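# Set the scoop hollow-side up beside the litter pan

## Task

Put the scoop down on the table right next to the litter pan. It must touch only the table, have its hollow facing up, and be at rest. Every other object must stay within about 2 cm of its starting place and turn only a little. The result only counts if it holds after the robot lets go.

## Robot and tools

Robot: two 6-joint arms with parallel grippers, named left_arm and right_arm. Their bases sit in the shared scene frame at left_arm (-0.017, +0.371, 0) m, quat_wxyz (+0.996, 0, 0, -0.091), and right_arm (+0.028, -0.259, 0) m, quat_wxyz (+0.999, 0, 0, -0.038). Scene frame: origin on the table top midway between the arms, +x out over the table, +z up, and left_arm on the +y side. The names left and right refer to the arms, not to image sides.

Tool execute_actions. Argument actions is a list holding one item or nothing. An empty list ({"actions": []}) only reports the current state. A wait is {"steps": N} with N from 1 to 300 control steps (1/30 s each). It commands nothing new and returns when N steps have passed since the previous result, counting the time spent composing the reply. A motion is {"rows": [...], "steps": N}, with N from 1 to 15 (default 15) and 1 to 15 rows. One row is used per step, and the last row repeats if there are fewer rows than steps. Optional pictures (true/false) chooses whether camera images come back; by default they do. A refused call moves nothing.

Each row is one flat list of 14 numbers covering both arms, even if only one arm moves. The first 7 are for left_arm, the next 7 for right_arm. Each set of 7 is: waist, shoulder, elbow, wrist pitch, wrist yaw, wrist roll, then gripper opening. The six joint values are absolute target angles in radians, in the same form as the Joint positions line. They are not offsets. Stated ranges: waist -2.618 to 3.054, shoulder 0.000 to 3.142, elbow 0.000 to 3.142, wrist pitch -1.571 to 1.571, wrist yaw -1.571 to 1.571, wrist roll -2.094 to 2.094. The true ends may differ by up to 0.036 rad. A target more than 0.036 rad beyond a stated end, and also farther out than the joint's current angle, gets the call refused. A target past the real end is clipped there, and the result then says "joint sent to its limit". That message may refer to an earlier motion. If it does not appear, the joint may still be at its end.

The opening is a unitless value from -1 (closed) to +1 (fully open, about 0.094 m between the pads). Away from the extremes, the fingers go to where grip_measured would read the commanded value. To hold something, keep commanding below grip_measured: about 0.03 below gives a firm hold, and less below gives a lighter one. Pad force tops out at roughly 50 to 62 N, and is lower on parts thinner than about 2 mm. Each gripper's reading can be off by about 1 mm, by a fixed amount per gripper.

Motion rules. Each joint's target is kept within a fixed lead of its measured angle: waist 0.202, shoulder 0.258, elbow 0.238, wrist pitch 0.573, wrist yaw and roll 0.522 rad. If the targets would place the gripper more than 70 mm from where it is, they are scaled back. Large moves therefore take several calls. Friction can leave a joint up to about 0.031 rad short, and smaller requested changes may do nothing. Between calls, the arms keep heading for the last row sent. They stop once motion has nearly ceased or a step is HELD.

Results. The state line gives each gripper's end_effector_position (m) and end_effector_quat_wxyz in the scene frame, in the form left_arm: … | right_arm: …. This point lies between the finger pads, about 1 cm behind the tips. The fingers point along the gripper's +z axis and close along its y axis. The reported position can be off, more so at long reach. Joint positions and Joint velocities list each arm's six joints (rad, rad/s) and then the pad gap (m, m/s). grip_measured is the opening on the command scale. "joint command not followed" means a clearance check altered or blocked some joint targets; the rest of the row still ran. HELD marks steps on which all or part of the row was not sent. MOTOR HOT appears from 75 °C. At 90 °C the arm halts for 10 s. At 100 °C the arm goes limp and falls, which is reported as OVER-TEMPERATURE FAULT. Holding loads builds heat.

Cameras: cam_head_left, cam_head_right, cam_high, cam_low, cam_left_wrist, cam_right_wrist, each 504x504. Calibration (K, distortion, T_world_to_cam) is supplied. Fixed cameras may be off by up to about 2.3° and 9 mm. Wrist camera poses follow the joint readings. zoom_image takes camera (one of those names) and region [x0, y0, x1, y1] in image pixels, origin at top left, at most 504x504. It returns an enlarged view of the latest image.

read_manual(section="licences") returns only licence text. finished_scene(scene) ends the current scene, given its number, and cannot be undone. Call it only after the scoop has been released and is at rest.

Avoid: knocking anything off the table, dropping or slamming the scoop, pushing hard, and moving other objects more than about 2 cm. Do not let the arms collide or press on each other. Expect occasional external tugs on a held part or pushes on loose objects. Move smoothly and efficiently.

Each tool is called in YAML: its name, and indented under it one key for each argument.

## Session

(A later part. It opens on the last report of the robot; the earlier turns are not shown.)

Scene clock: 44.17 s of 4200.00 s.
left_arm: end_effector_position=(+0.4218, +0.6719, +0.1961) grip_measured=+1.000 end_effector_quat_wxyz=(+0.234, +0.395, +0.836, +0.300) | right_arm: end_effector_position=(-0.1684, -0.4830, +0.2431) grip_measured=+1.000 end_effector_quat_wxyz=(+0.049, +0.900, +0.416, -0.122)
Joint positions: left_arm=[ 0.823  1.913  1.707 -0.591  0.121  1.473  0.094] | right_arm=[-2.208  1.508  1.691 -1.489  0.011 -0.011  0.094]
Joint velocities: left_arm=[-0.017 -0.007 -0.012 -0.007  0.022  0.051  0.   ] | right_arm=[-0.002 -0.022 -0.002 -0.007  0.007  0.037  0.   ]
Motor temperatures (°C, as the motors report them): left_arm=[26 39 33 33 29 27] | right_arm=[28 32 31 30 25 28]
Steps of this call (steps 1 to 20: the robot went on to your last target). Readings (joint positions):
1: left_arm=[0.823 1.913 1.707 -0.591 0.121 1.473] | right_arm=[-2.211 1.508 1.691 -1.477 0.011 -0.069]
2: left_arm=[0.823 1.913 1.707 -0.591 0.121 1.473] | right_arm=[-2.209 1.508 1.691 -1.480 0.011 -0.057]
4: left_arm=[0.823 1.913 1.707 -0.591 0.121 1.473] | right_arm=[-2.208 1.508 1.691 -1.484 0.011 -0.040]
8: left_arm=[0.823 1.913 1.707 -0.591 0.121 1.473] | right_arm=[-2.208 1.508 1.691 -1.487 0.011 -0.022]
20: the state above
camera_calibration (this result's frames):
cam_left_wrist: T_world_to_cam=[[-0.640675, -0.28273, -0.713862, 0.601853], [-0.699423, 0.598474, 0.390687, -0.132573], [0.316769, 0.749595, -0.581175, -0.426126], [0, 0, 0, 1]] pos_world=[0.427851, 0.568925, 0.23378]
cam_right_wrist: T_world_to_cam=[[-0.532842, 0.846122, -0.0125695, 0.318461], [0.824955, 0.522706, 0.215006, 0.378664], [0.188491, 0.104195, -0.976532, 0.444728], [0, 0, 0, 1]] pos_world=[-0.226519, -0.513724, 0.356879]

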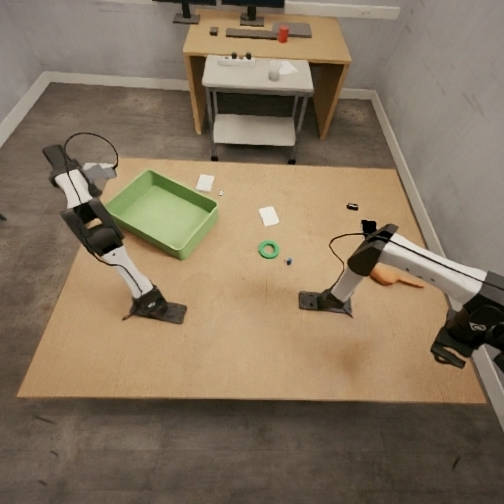

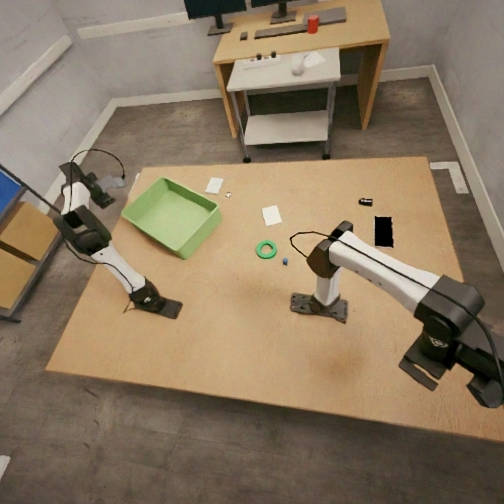

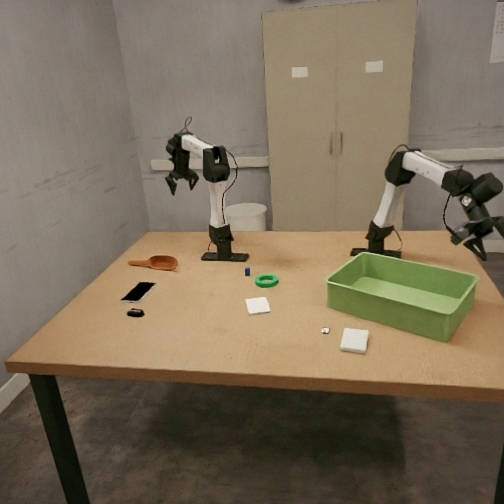

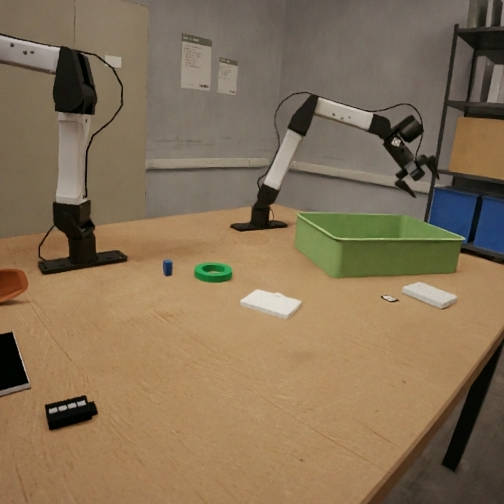

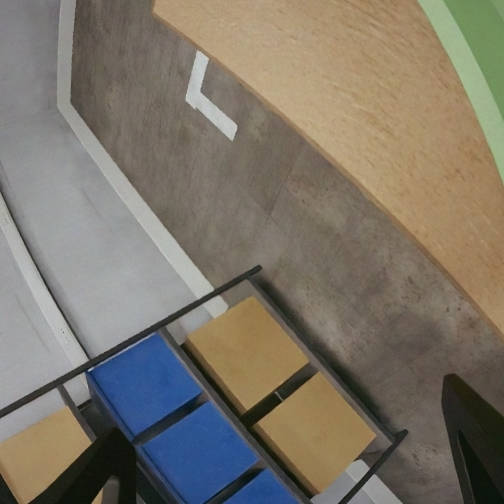

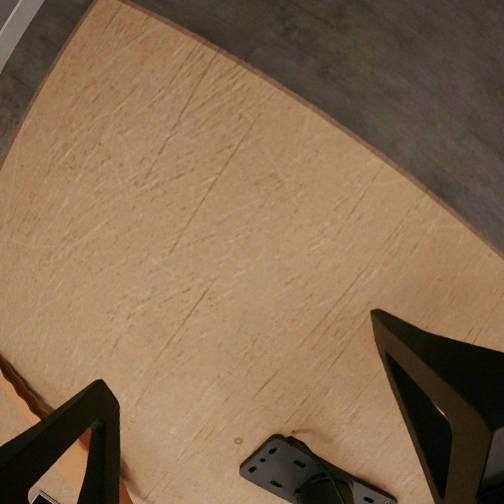

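execute_actions:
  actions:
    - {"rows":[[0.823,1.913,1.707,-0.591,0.121,1.473,1,-1.161,1.7,1.75,-1.45,0,0.59,1]],"steps":15}
  pictures: false

execute_actions:
  actions:
    - {"rows":[[0.823,1.913,1.707,-0.591,0.121,1.473,1,-1.161,2.089,1.862,-1.344,0,0.59,1]],"steps":15}
  pictures: false

execute_actions:
  actions:
    - {"steps":20}

Scene clock: 51.07 s of 4200.00 s.
left_arm: end_effector_position=(+0.4218, +0.6719, +0.1961) grip_measured=+1.000 end_effector_quat_wxyz=(+0.234, +0.395, +0.836, +0.300) | right_arm: end_effector_position=(+0.1215, -0.5854, +0.1913) grip_measured=+1.000 end_effector_quat_wxyz=(+0.061, +0.795, +0.603, -0.025)
Joint positions: left_arm=[ 0.823  1.913  1.707 -0.591  0.121  1.473  0.094] | right_arm=[-1.215  1.732  1.736 -1.442  0.002  0.554  0.094]
Joint velocities: left_arm=[-0.007  0.012 -0.002  0.007 -0.007  0.037  0.   ] | right_arm=[ 1.761 -0.007  0.007 -0.022 -0.198  0.198  0.   ]
Motor temperatures (°C, as the motors report them): left_arm=[26 40 34 33 29 27] | right_arm=[28 32 32 30 25 28]
Steps of this call (steps 1 to 15: the robot went on to your last target; steps 16 to 90: nothing new was sent; then 3.40 s passed at rest; steps 91 to 105: all 15 steps of this action). Readings (joint positions):
91: left_arm=[0.823 1.913 1.707 -0.591 0.121 1.473] | right_arm=[-2.185 1.524 1.702 -1.497 0.019 0.062]
92: left_arm=[0.823 1.913 1.707 -0.591 0.121 1.473] | right_arm=[-2.138 1.552 1.720 -1.497 0.021 0.147]
94: left_arm=[0.823 1.913 1.707 -0.591 0.121 1.473] | right_arm=[-2.016 1.620 1.736 -1.477 0.021 0.289]
98: left_arm=[0.823 1.913 1.707 -0.591 0.121 1.473] | right_arm=[-1.735 1.724 1.736 -1.451 0.016 0.462]
105: the state above

Scene clock: 51.57 s of 4200.00 s.
left_arm: end_effector_position=(+0.4218, +0.6719, +0.1961) grip_measured=+1.000 end_effector_quat_wxyz=(+0.234, +0.395, +0.836, +0.300) | right_arm: end_effector_position=(+0.1614, -0.6316, +0.0863) grip_measured=+1.000 end_effector_quat_wxyz=(-0.025, +0.786, +0.617, +0.015)
Joint positions: left_arm=[ 0.823  1.913  1.707 -0.591  0.121  1.473  0.094] | right_arm=[-1.156  2.12   1.852 -1.36  -0.011  0.578  0.094]
Joint velocities: left_arm=[ 0.007 -0.002  0.002  0.007 -0.007  0.066  0.   ] | right_arm=[-0.002 -0.149 -0.007 -0.037 -0.095  0.022  0.   ]
Motor temperatures (°C, as the motors report them): left_arm=[26 40 34 33 29 27] | right_arm=[28 32 32 30 25 28]
Steps of this call (steps 1 to 15: all 15 steps of this action). Readings (joint positions):
1: left_arm=[0.823 1.913 1.707 -0.591 0.121 1.473] | right_arm=[-1.168 1.756 1.760 -1.455 -0.006 0.557]
2: left_arm=[0.823 1.913 1.707 -0.591 0.121 1.473] | right_arm=[-1.143 1.797 1.799 -1.450 -0.010 0.559]
4: left_arm=[0.823 1.913 1.707 -0.591 0.121 1.473] | right_arm=[-1.135 1.897 1.843 -1.413 -0.011 0.563]
8: left_arm=[0.823 1.913 1.707 -0.591 0.121 1.473] | right_arm=[-1.151 2.090 1.852 -1.366 -0.011 0.572]
15: the state above

Scene clock: 52.23 s of 4200.00 s.
left_arm: end_effector_position=(+0.4218, +0.6719, +0.1961) grip_measured=+1.000 end_effector_quat_wxyz=(+0.234, +0.395, +0.836, +0.300) | right_arm: end_effector_position=(+0.1615, -0.6318, +0.0892) grip_measured=+1.000 end_effector_quat_wxyz=(-0.022, +0.787, +0.617, +0.013)
Joint positions: left_arm=[ 0.823  1.913  1.707 -0.591  0.121  1.473  0.094] | right_arm=[-1.156  2.112  1.852 -1.36  -0.011  0.58   0.094]
Joint velocities: left_arm=[ 0.007 -0.002 -0.002 -0.022 -0.022  0.022  0.   ] | right_arm=[-0.012  0.002  0.022 -0.051  0.037  0.022  0.   ]
Motor temperatures (°C, as the motors report them): left_arm=[26 40 34 33 29 27] | right_arm=[28 32 32 30 25 28]
Steps of this call (steps 1 to 15: the robot went on to your last target; steps 16 to 20: nothing new was sent). Readings (joint positions):
1: left_arm=[0.823 1.913 1.707 -0.591 0.121 1.473] | right_arm=[-1.156 2.115 1.852 -1.360 -0.011 0.578]
2: left_arm=[0.823 1.913 1.707 -0.591 0.121 1.473] | right_arm=[-1.156 2.113 1.852 -1.360 -0.011 0.579]
4: left_arm=[0.823 1.913 1.707 -0.591 0.121 1.473] | right_arm=[-1.156 2.112 1.852 -1.360 -0.011 0.579]
8: left_arm=[0.823 1.913 1.707 -0.591 0.121 1.473] | right_arm=[-1.156 2.112 1.852 -1.360 -0.011 0.579]
20: the state above
All arms were judged still, so your last target was given up. Only a new action makes them travel on or press farther. Fingers that are still opening or closing keep moving.
camera_calibration (this result's frames):
cam_left_wrist: T_world_to_cam=[[-0.640675, -0.28273, -0.713862, 0.601853], [-0.699423, 0.598474, 0.390687, -0.132573], [0.316769, 0.749595, -0.581175, -0.426126], [0, 0, 0, 1]] pos_world=[0.427851, 0.568925, 0.23378]
cam_right_wrist: T_world_to_cam=[[-0.855884, 0.510219, 0.0844905, 0.449487], [0.481649, 0.726893, 0.489532, 0.377389], [0.188353, 0.459677, -0.867882, 0.462674], [0, 0, 0, 1]] pos_world=[0.115794, -0.716339, 0.178826]

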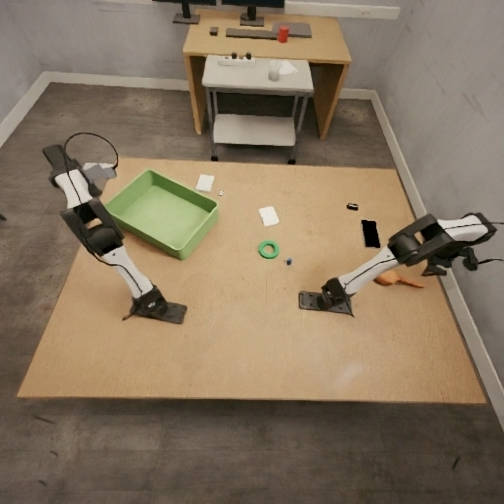

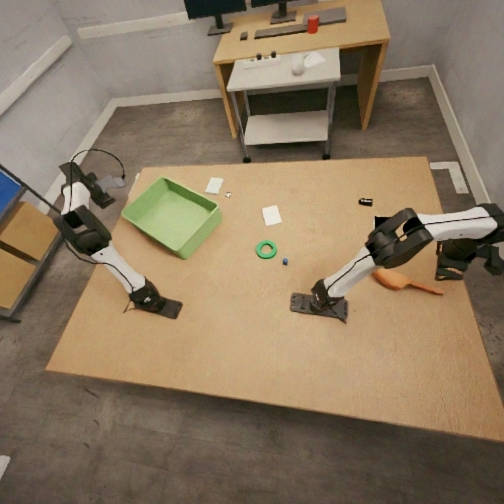

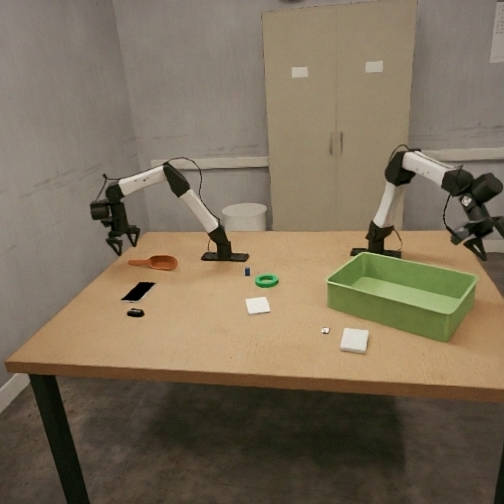

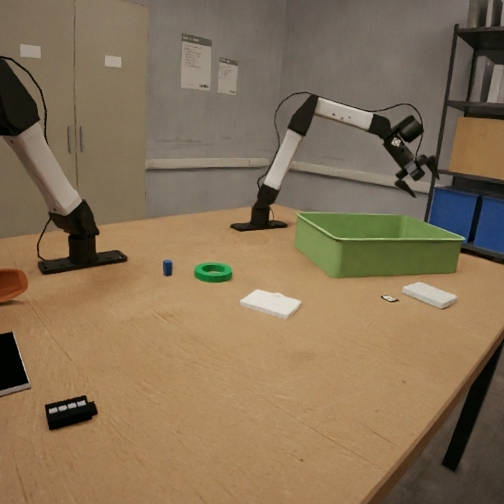

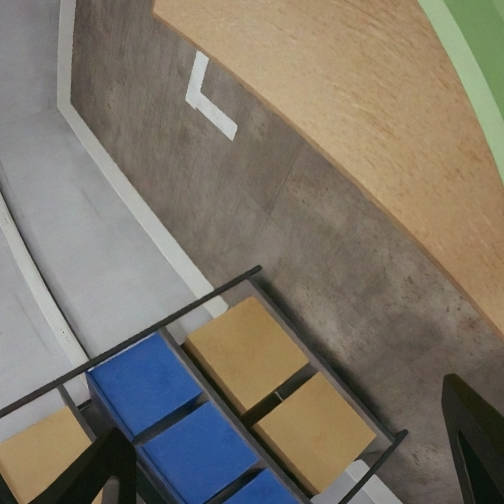

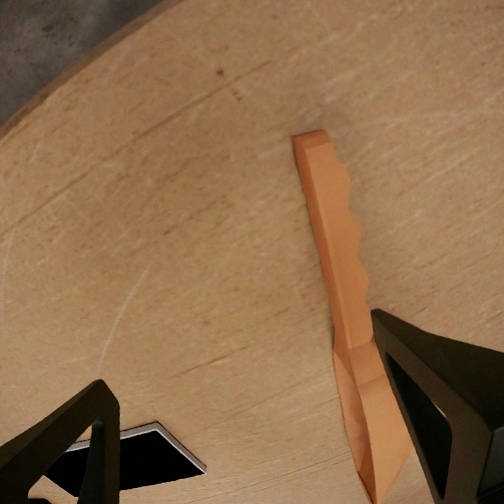

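execute_actions:
  actions:
    - {"rows":[[0.823,1.913,1.707,-0.591,0.121,1.473,1,-1.261,2.07,1.84,-1.34,0,0.48,1]],"steps":10}
  pictures: false

execute_actions:
  actions:
    - {"rows":[[0.823,1.913,1.707,-0.591,0.121,1.473,1,-1.261,2.086,1.575,-1.06,0,0.48,1]],"steps":15}
  pictures: false

execute_actions:
  actions:
    - {"steps":15}

Scene clock: 59.30 s of 4200.00 s.
left_arm: end_effector_position=(+0.4218, +0.6719, +0.1961) grip_measured=+1.000 end_effector_quat_wxyz=(+0.234, +0.395, +0.836, +0.300) | right_arm: end_effector_position=(+0.1162, -0.6457, +0.0946) grip_measured=+1.000 end_effector_quat_wxyz=(-0.014, +0.798, +0.602, +0.010)
Joint positions: left_arm=[ 0.823  1.913  1.707 -0.591  0.121  1.473  0.094] | right_arm=[-1.273  2.097  1.852 -1.359 -0.006  0.501  0.094]
Joint velocities: left_arm=[-0.002 -0.002 -0.002 -0.081  0.037  0.037  0.   ] | right_arm=[ 0.046  0.012  0.017 -0.007 -0.095 -0.066  0.   ]
Motor temperatures (°C, as the motors report them): left_arm=[26 41 34 34 29 27] | right_arm=[28 35 32 30 25 28]
Steps of this call (steps 1 to 90: nothing new was sent; then 3.73 s passed at rest; steps 91 to 100: all 10 steps of this action). Readings (joint positions):
91: left_arm=[0.823 1.913 1.707 -0.591 0.121 1.473] | right_arm=[-1.165 2.111 1.852 -1.360 -0.014 0.564]
92: left_arm=[0.823 1.913 1.707 -0.591 0.121 1.473] | right_arm=[-1.181 2.110 1.852 -1.360 -0.015 0.548]
94: left_arm=[0.823 1.913 1.707 -0.591 0.121 1.473] | right_arm=[-1.228 2.105 1.852 -1.359 -0.014 0.527]
98: left_arm=[0.823 1.913 1.707 -0.591 0.121 1.473] | right_arm=[-1.276 2.098 1.852 -1.359 -0.006 0.507]
100: the state above

Scene clock: 59.80 s of 4200.00 s.
left_arm: end_effector_position=(+0.4218, +0.6719, +0.1961) grip_measured=+1.000 end_effector_quat_wxyz=(+0.234, +0.395, +0.836, +0.300) | right_arm: end_effector_position=(+0.1149, -0.6310, +0.0223) grip_measured=+1.000 end_effector_quat_wxyz=(-0.024, +0.793, +0.608, +0.014)
Joint positions: left_arm=[ 0.823  1.913  1.707 -0.591  0.121  1.473  0.094] | right_arm=[-1.268  2.105  1.571 -1.093 -0.005  0.491  0.094]
Joint velocities: left_arm=[ 0.002  0.002 -0.002  0.007  0.007  0.081  0.   ] | right_arm=[ 0.002 -0.002  0.007  0.066  0.022  0.037  0.   ]
Motor temperatures (°C, as the motors report them): left_arm=[26 41 34 34 29 27] | right_arm=[28 35 32 30 25 28]
Steps of this call (steps 1 to 15: all 15 steps of this action). Readings (joint positions):
1: left_arm=[0.823 1.913 1.707 -0.591 0.121 1.473] | right_arm=[-1.271 2.085 1.805 -1.302 -0.005 0.499]
2: left_arm=[0.823 1.913 1.707 -0.591 0.121 1.473] | right_arm=[-1.269 2.067 1.734 -1.240 -0.005 0.496]
4: left_arm=[0.823 1.913 1.707 -0.591 0.121 1.473] | right_arm=[-1.268 2.071 1.632 -1.186 -0.005 0.494]
8: left_arm=[0.823 1.913 1.707 -0.591 0.121 1.473] | right_arm=[-1.268 2.106 1.572 -1.142 -0.005 0.492]
15: the state above

Scene clock: 60.30 s of 4200.00 s.
left_arm: end_effector_position=(+0.4218, +0.6719, +0.1961) grip_measured=+1.000 end_effector_quat_wxyz=(+0.234, +0.395, +0.836, +0.300) | right_arm: end_effector_position=(+0.1154, -0.6334, +0.0222) grip_measured=+1.000 end_effector_quat_wxyz=(-0.020, +0.793, +0.608, +0.012)
Joint positions: left_arm=[ 0.823  1.913  1.707 -0.591  0.121  1.473  0.094] | right_arm=[-1.268  2.105  1.571 -1.083 -0.005  0.49   0.094]
Joint velocities: left_arm=[ 0.012 -0.002  0.007 -0.007 -0.022  0.007  0.   ] | right_arm=[-0.007  0.007 -0.002 -0.007 -0.081  0.037  0.   ]
Motor temperatures (°C, as the motors report them): left_arm=[26 41 34 34 29 27] | right_arm=[28 35 32 30 25 28]
Steps of this call (steps 1 to 15: the robot went on to your last target). Readings (joint positions):
1: left_arm=[0.823 1.913 1.707 -0.591 0.121 1.473] | right_arm=[-1.268 2.105 1.571 -1.091 -0.005 0.491]
2: left_arm=[0.823 1.913 1.707 -0.591 0.121 1.473] | right_arm=[-1.268 2.105 1.571 -1.089 -0.005 0.491]
4: left_arm=[0.823 1.913 1.707 -0.591 0.121 1.473] | right_arm=[-1.268 2.105 1.571 -1.086 -0.005 0.490]
8: left_arm=[0.823 1.913 1.707 -0.591 0.121 1.473] | right_arm=[-1.268 2.105 1.571 -1.084 -0.005 0.490]
15: the state above
All arms were judged still, so your last target was given up. Only a new action makes them travel on or press farther. Fingers that are still opening or closing keep moving.
camera_calibration (this result's frames):
cam_left_wrist: T_world_to_cam=[[-0.640675, -0.28273, -0.713862, 0.601853], [-0.699423, 0.598474, 0.390687, -0.132573], [0.316769, 0.749595, -0.581175, -0.426126], [0, 0, 0, 1]] pos_world=[0.427851, 0.568925, 0.23378]
cam_right_wrist: T_world_to_cam=[[-0.844434, 0.52925, 0.0826206, 0.427328], [0.49778, 0.718356, 0.485983, 0.426325], [0.197856, 0.451507, -0.870054, 0.407698], [0, 0, 0, 1]] pos_world=[0.0679684, -0.716495, 0.112227]

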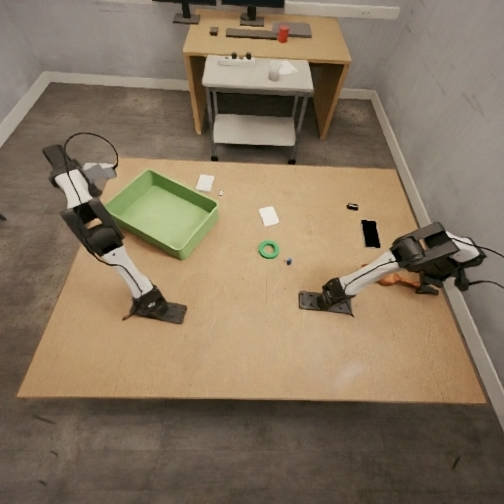

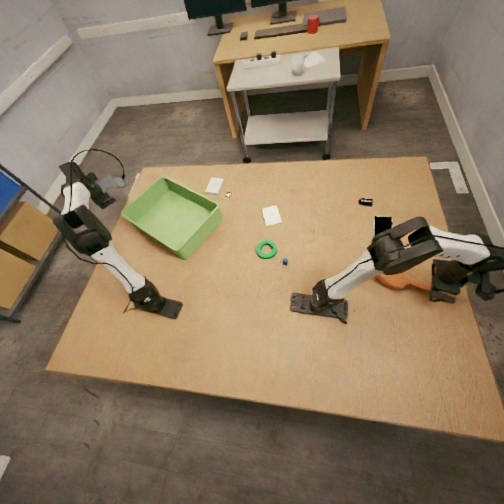

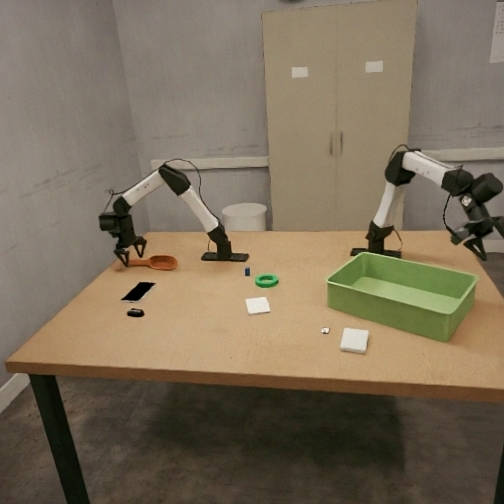

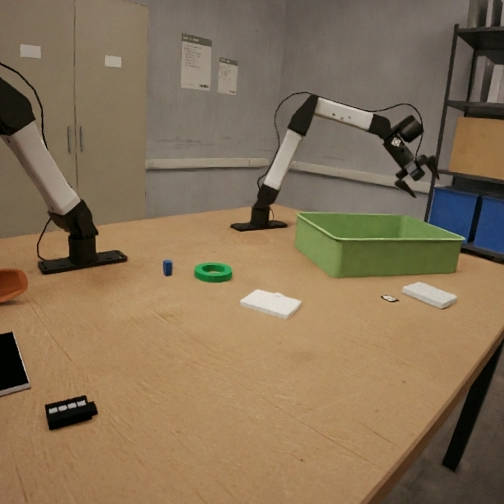

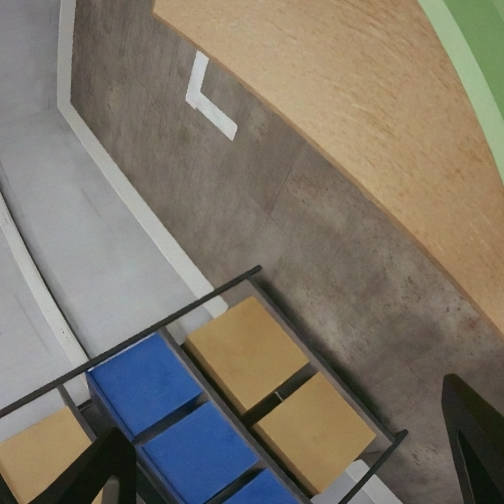

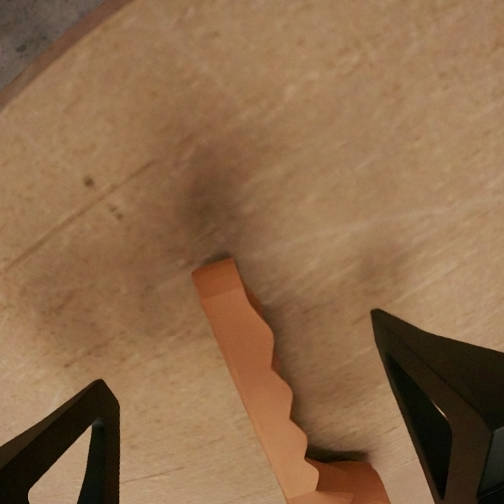

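Centered. Close.

execute_actions:
  actions:
    - {"rows":[[0.823,1.913,1.707,-0.591,0.121,1.473,1,-1.261,2.086,1.575,-1.06,0,0.48,-0.85]],"steps":15}

Scene clock: 62.13 s of 4200.00 s.
left_arm: end_effector_position=(+0.4218, +0.6719, +0.1961) grip_measured=+1.000 end_effector_quat_wxyz=(+0.234, +0.395, +0.836, +0.300) | right_arm: end_effector_position=(+0.1156, -0.6340, +0.0222) grip_measured=-0.698 end_effector_quat_wxyz=(-0.019, +0.792, +0.610, +0.011)
Joint positions: left_arm=[ 0.823  1.913  1.707 -0.591  0.121  1.473  0.094] | right_arm=[-1.268  2.105  1.571 -1.081 -0.005  0.486  0.014]
Joint velocities: left_arm=[-0.012 -0.002 -0.017  0.037  0.022  0.007  0.   ] | right_arm=[-0.002 -0.002  0.012  0.022 -0.022 -0.007  0.   ]
Motor temperatures (°C, as the motors report them): left_arm=[26 41 35 34 29 27] | right_arm=[28 36 32 30 25 28]
Steps of this call (steps 1 to 40: nothing new was sent; steps 41 to 55: all 15 steps of this action). Readings (joint positions):
41: left_arm=[0.823 1.913 1.707 -0.591 0.121 1.473] | right_arm=[-1.268 2.105 1.571 -1.083 -0.005 0.490]
42: left_arm=[0.823 1.913 1.707 -0.591 0.121 1.473] | right_arm=[-1.268 2.105 1.571 -1.083 -0.005 0.490]
44: left_arm=[0.823 1.913 1.707 -0.591 0.121 1.473] | right_arm=[-1.268 2.105 1.571 -1.083 -0.005 0.490]
48: left_arm=[0.823 1.913 1.707 -0.591 0.121 1.473] | right_arm=[-1.268 2.105 1.571 -1.081 -0.005 0.486]
55: the state above
camera_calibration (this result's frames):
cam_left_wrist: T_world_to_cam=[[-0.640675, -0.28273, -0.713862, 0.601853], [-0.699423, 0.598474, 0.390687, -0.132573], [0.316769, 0.749595, -0.581175, -0.426126], [0, 0, 0, 1]] pos_world=[0.427851, 0.568925, 0.23378]
cam_right_wrist: T_world_to_cam=[[-0.846508, 0.526239, 0.0806038, 0.426169], [0.494661, 0.721501, 0.484507, 0.429112], [0.196811, 0.450011, -0.871066, 0.407126], [0, 0, 0, 1]] pos_world=[0.0683632, -0.717082, 0.112375]

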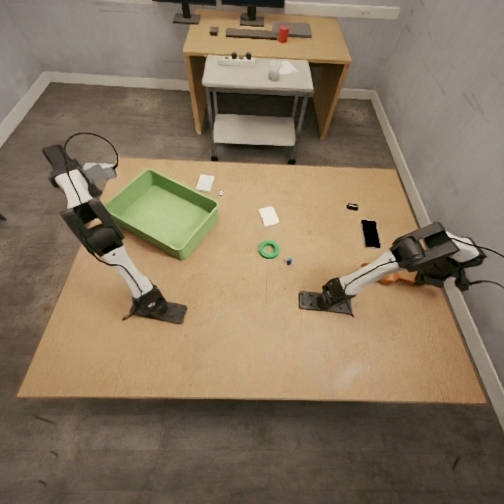

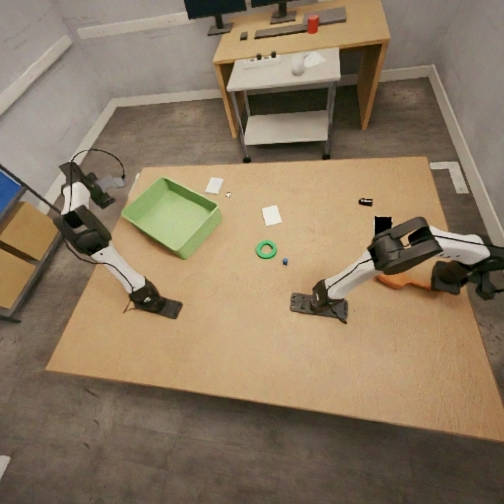

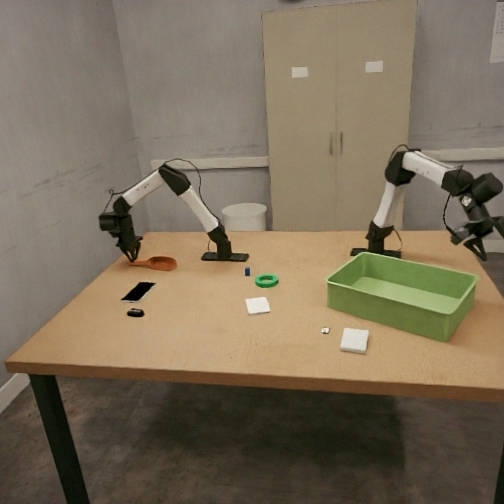

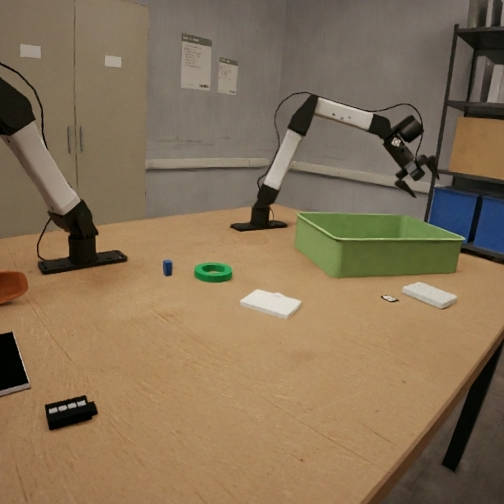

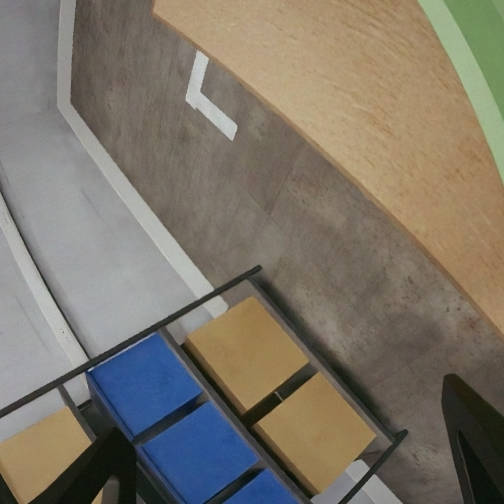

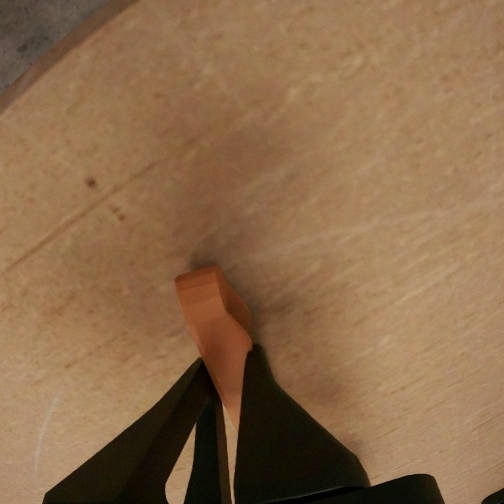

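execute_actions:
  actions:
    - {"rows":[[0.823,1.913,1.707,-0.591,0.121,1.473,1,-1.261,2.089,1.862,-1.344,0,0.48,-0.85]],"steps":15}
  pictures: false

execute_actions:
  actions:
    - {"rows":[[0.823,1.913,1.707,-0.591,0.121,1.473,1,-0.8,1.7,1.5,-1.37,0,0.48,-0.85]],"steps":15}
  pictures: false

execute_actions:
  actions:
    - {"rows":[[0.823,1.913,1.707,-0.591,0.121,1.473,1,-0.1,1.6,1.4,-1.37,0,0.48,-0.85]],"steps":15}
  pictures: false

execute_actions:
  actions:
    - {"steps":15}

Scene clock: 66.27 s of 4200.00 s.
left_arm: end_effector_position=(+0.4218, +0.6719, +0.1961) grip_measured=+1.000 end_effector_quat_wxyz=(+0.234, +0.395, +0.836, +0.300) | right_arm: end_effector_position=(+0.1211, -0.6579, +0.0999) grip_measured=-0.698 end_effector_quat_wxyz=(+0.014, +0.792, +0.610, -0.004)
Joint positions: left_arm=[ 0.823  1.913  1.707 -0.591  0.121  1.473  0.094] | right_arm=[-1.268  2.087  1.857 -1.312 -0.005  0.486  0.014]
Joint velocities: left_arm=[-0.002 -0.007  0.002  0.066 -0.095  0.022  0.   ] | right_arm=[ 0.007 -0.012  0.012 -0.139 -0.081 -0.037 -0.   ]
Motor temperatures (°C, as the motors report them): left_arm=[26 42 35 34 29 27] | right_arm=[28 37 32 30 25 28]
Steps of this call (steps 1 to 15: the robot went on to your last target; steps 16 to 90: nothing new was sent; then 0.63 s passed at rest; steps 91 to 105: all 15 steps of this action). Readings (joint positions):
91: left_arm=[0.823 1.913 1.707 -0.591 0.121 1.473] | right_arm=[-1.268 2.115 1.614 -1.134 -0.005 0.486]
92: left_arm=[0.823 1.913 1.707 -0.591 0.121 1.473] | right_arm=[-1.268 2.130 1.680 -1.194 -0.005 0.486]
94: left_arm=[0.823 1.913 1.707 -0.591 0.121 1.473] | right_arm=[-1.268 2.128 1.788 -1.232 -0.005 0.486]
98: left_arm=[0.823 1.913 1.707 -0.591 0.121 1.473] | right_arm=[-1.268 2.087 1.857 -1.259 -0.005 0.486]
105: the state above

Scene clock: 66.77 s of 4200.00 s.
left_arm: end_effector_position=(+0.4218, +0.6719, +0.1961) grip_measured=+1.000 end_effector_quat_wxyz=(+0.234, +0.395, +0.836, +0.300) | right_arm: end_effector_position=(+0.2359, -0.4977, +0.1423) grip_measured=-0.698 end_effector_quat_wxyz=(+0.018, +0.623, +0.782, +0.002)
Joint positions: left_arm=[ 0.823  1.913  1.707 -0.591  0.121  1.473  0.094] | right_arm=[-0.784  1.708  1.52  -1.347 -0.011  0.485  0.014]
Joint velocities: left_arm=[-0.012  0.002  0.007 -0.022 -0.037 -0.007  0.   ] | right_arm=[-0.203 -0.002 -0.125 -0.037 -0.007  0.095 -0.   ]
Motor temperatures (°C, as the motors report them): left_arm=[26 42 35 34 29 27] | right_arm=[28 37 32 30 25 28]
Steps of this call (steps 1 to 15: all 15 steps of this action). Readings (joint positions):
1: left_arm=[0.823 1.913 1.707 -0.591 0.121 1.473] | right_arm=[-1.256 2.065 1.823 -1.292 0.001 0.486]
2: left_arm=[0.823 1.913 1.707 -0.591 0.121 1.473] | right_arm=[-1.234 2.028 1.766 -1.284 0.007 0.486]
4: left_arm=[0.823 1.913 1.707 -0.591 0.121 1.473] | right_arm=[-1.157 1.940 1.655 -1.293 0.008 0.486]
8: left_arm=[0.823 1.913 1.707 -0.591 0.121 1.473] | right_arm=[-0.925 1.774 1.534 -1.327 0.008 0.486]
15: the state above

Scene clock: 67.27 s of 4200.00 s.
left_arm: end_effector_position=(+0.4218, +0.6719, +0.1961) grip_measured=+1.000 end_effector_quat_wxyz=(+0.234, +0.395, +0.836, +0.300) | right_arm: end_effector_position=(+0.3140, -0.3040, +0.1358) grip_measured=-0.698 end_effector_quat_wxyz=(+0.000, +0.318, +0.948, +0.005)
Joint positions: left_arm=[ 0.823  1.913  1.707 -0.591  0.121  1.473  0.094] | right_arm=[-0.087  1.635  1.414 -1.347 -0.011  0.485  0.014]
Joint velocities: left_arm=[-0.007 -0.002 -0.022 -0.022 -0.051  0.037  0.   ] | right_arm=[-0.11  -0.002 -0.017  0.022 -0.11   0.022  0.   ]
Motor temperatures (°C, as the motors report them): left_arm=[26 42 35 34 29 27] | right_arm=[28 37 32 30 25 28]
Steps of this call (steps 1 to 15: all 15 steps of this action). Readings (joint positions):
1: left_arm=[0.823 1.913 1.707 -0.591 0.121 1.473] | right_arm=[-0.766 1.695 1.495 -1.334 0.003 0.486]
2: left_arm=[0.823 1.913 1.707 -0.591 0.121 1.473] | right_arm=[-0.719 1.674 1.461 -1.329 0.013 0.486]
4: left_arm=[0.823 1.913 1.707 -0.591 0.121 1.473] | right_arm=[-0.576 1.645 1.420 -1.344 0.012 0.486]
8: left_arm=[0.823 1.913 1.707 -0.591 0.121 1.473] | right_arm=[-0.268 1.635 1.414 -1.346 0.007 0.485]
15: the state above

Scene clock: 67.77 s of 4200.00 s.
left_arm: end_effector_position=(+0.4218, +0.6719, +0.1961) grip_measured=+1.000 end_effector_quat_wxyz=(+0.234, +0.395, +0.836, +0.300) | right_arm: end_effector_position=(+0.3136, -0.3060, +0.1358) grip_measured=-0.698 end_effector_quat_wxyz=(+0.000, +0.321, +0.947, +0.005)
Joint positions: left_arm=[ 0.823  1.913  1.707 -0.591  0.121  1.473  0.094] | right_arm=[-0.093  1.635  1.414 -1.348 -0.01   0.485  0.014]
Joint velocities: left_arm=[-0.007 -0.007  0.017  0.022 -0.007 -0.022  0.   ] | right_arm=[-0.027 -0.002 -0.007  0.022  0.051 -0.081 -0.   ]
Motor temperatures (°C, as the motors report them): left_arm=[26 42 35 34 29 27] | right_arm=[28 37 32 30 25 28]
Steps of this call (steps 1 to 15: the robot went on to your last target). Readings (joint positions):
1: left_arm=[0.823 1.913 1.707 -0.591 0.121 1.473] | right_arm=[-0.090 1.635 1.414 -1.347 -0.010 0.485]
2: left_arm=[0.823 1.913 1.707 -0.591 0.121 1.473] | right_arm=[-0.092 1.635 1.414 -1.347 -0.010 0.485]
4: left_arm=[0.823 1.913 1.707 -0.591 0.121 1.473] | right_arm=[-0.093 1.635 1.414 -1.348 -0.010 0.485]
8: left_arm=[0.823 1.913 1.707 -0.591 0.121 1.473] | right_arm=[-0.093 1.635 1.414 -1.348 -0.010 0.485]
15: the state above
All arms were judged still, so your last target was given up. Only a new action makes them travel on or press farther. Fingers that are still opening or closing keep moving.
camera_calibration (this result's frames):
cam_left_wrist: T_world_to_cam=[[-0.640675, -0.28273, -0.713862, 0.601853], [-0.699423, 0.598474, 0.390687, -0.132573], [0.316769, 0.749595, -0.581175, -0.426126], [0, 0, 0, 1]] pos_world=[0.427851, 0.568925, 0.23378]
cam_right_wrist: T_world_to_cam=[[-0.814194, -0.578776, 0.0458911, 0.0684115], [-0.497047, 0.735702, 0.460095, 0.358108], [-0.300054, 0.351796, -0.886683, 0.447402], [0, 0, 0, 1]] pos_world=[0.367942, -0.381261, 0.228801]

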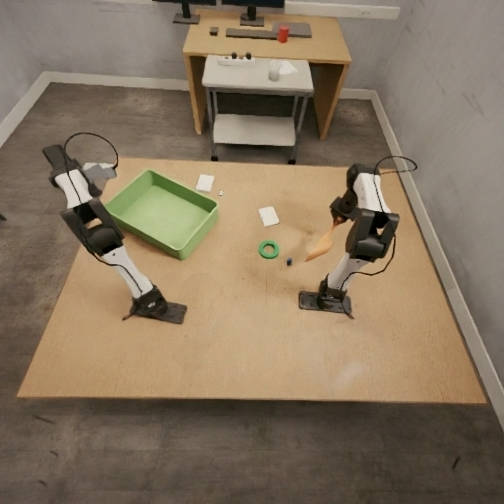

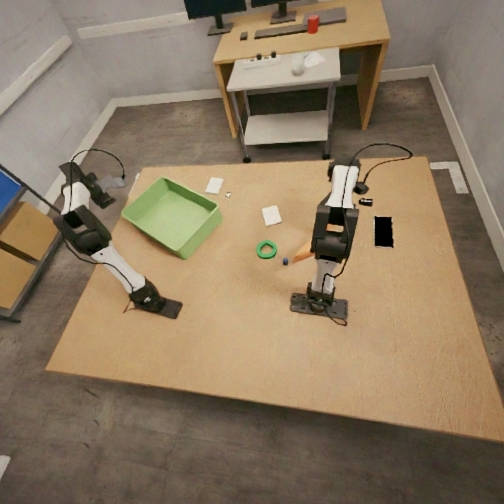

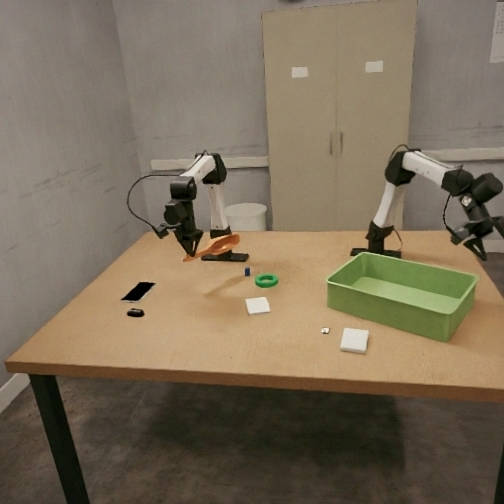

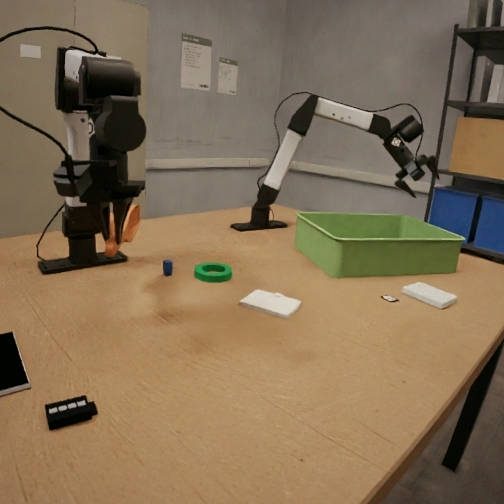

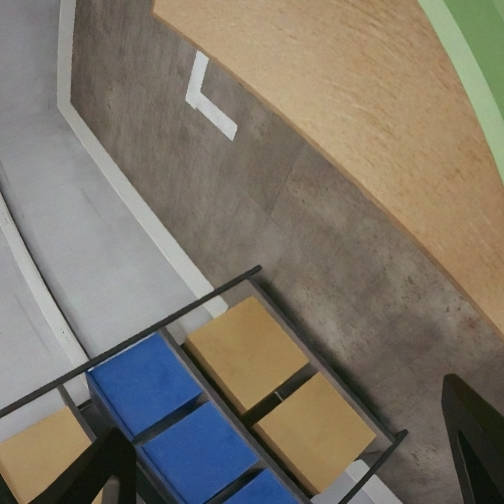

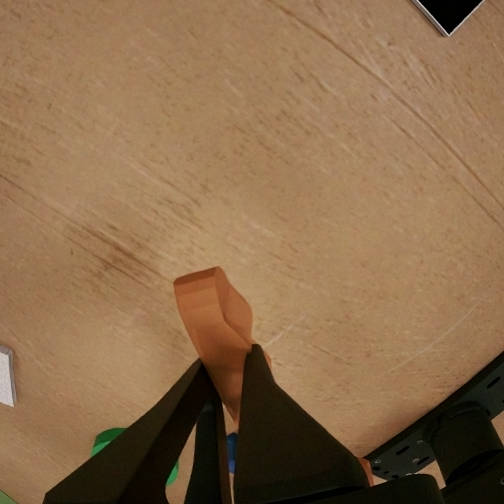

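zoom_image:
  camera: "cam_head_left"
  region: [280, 180, 400, 290]

zoom_image:
  camera: "cam_high"
  region: [150, 190, 270, 280]

Region (280, 180, 400, 290) of cam_head_left's 504x504 image, scaled by 4.200, with more detail than that image has; it fills the top 462 rows of this view, and the rest is white.

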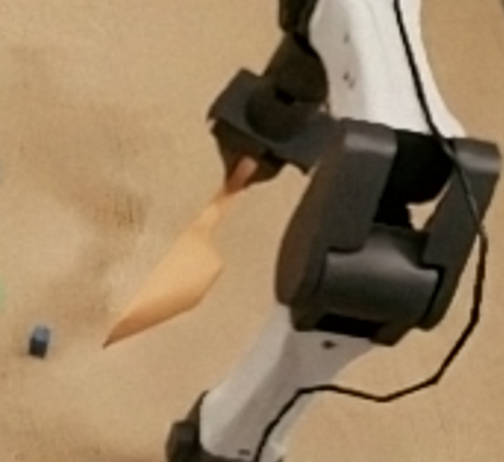

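Region (150, 190, 270, 280) of cam_high's 504x504 image, scaled by 4.200, with more detail than that image has; it fills the top 378 rows of this view, and the rest is white.

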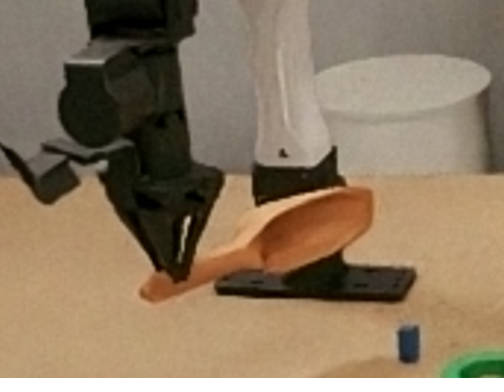

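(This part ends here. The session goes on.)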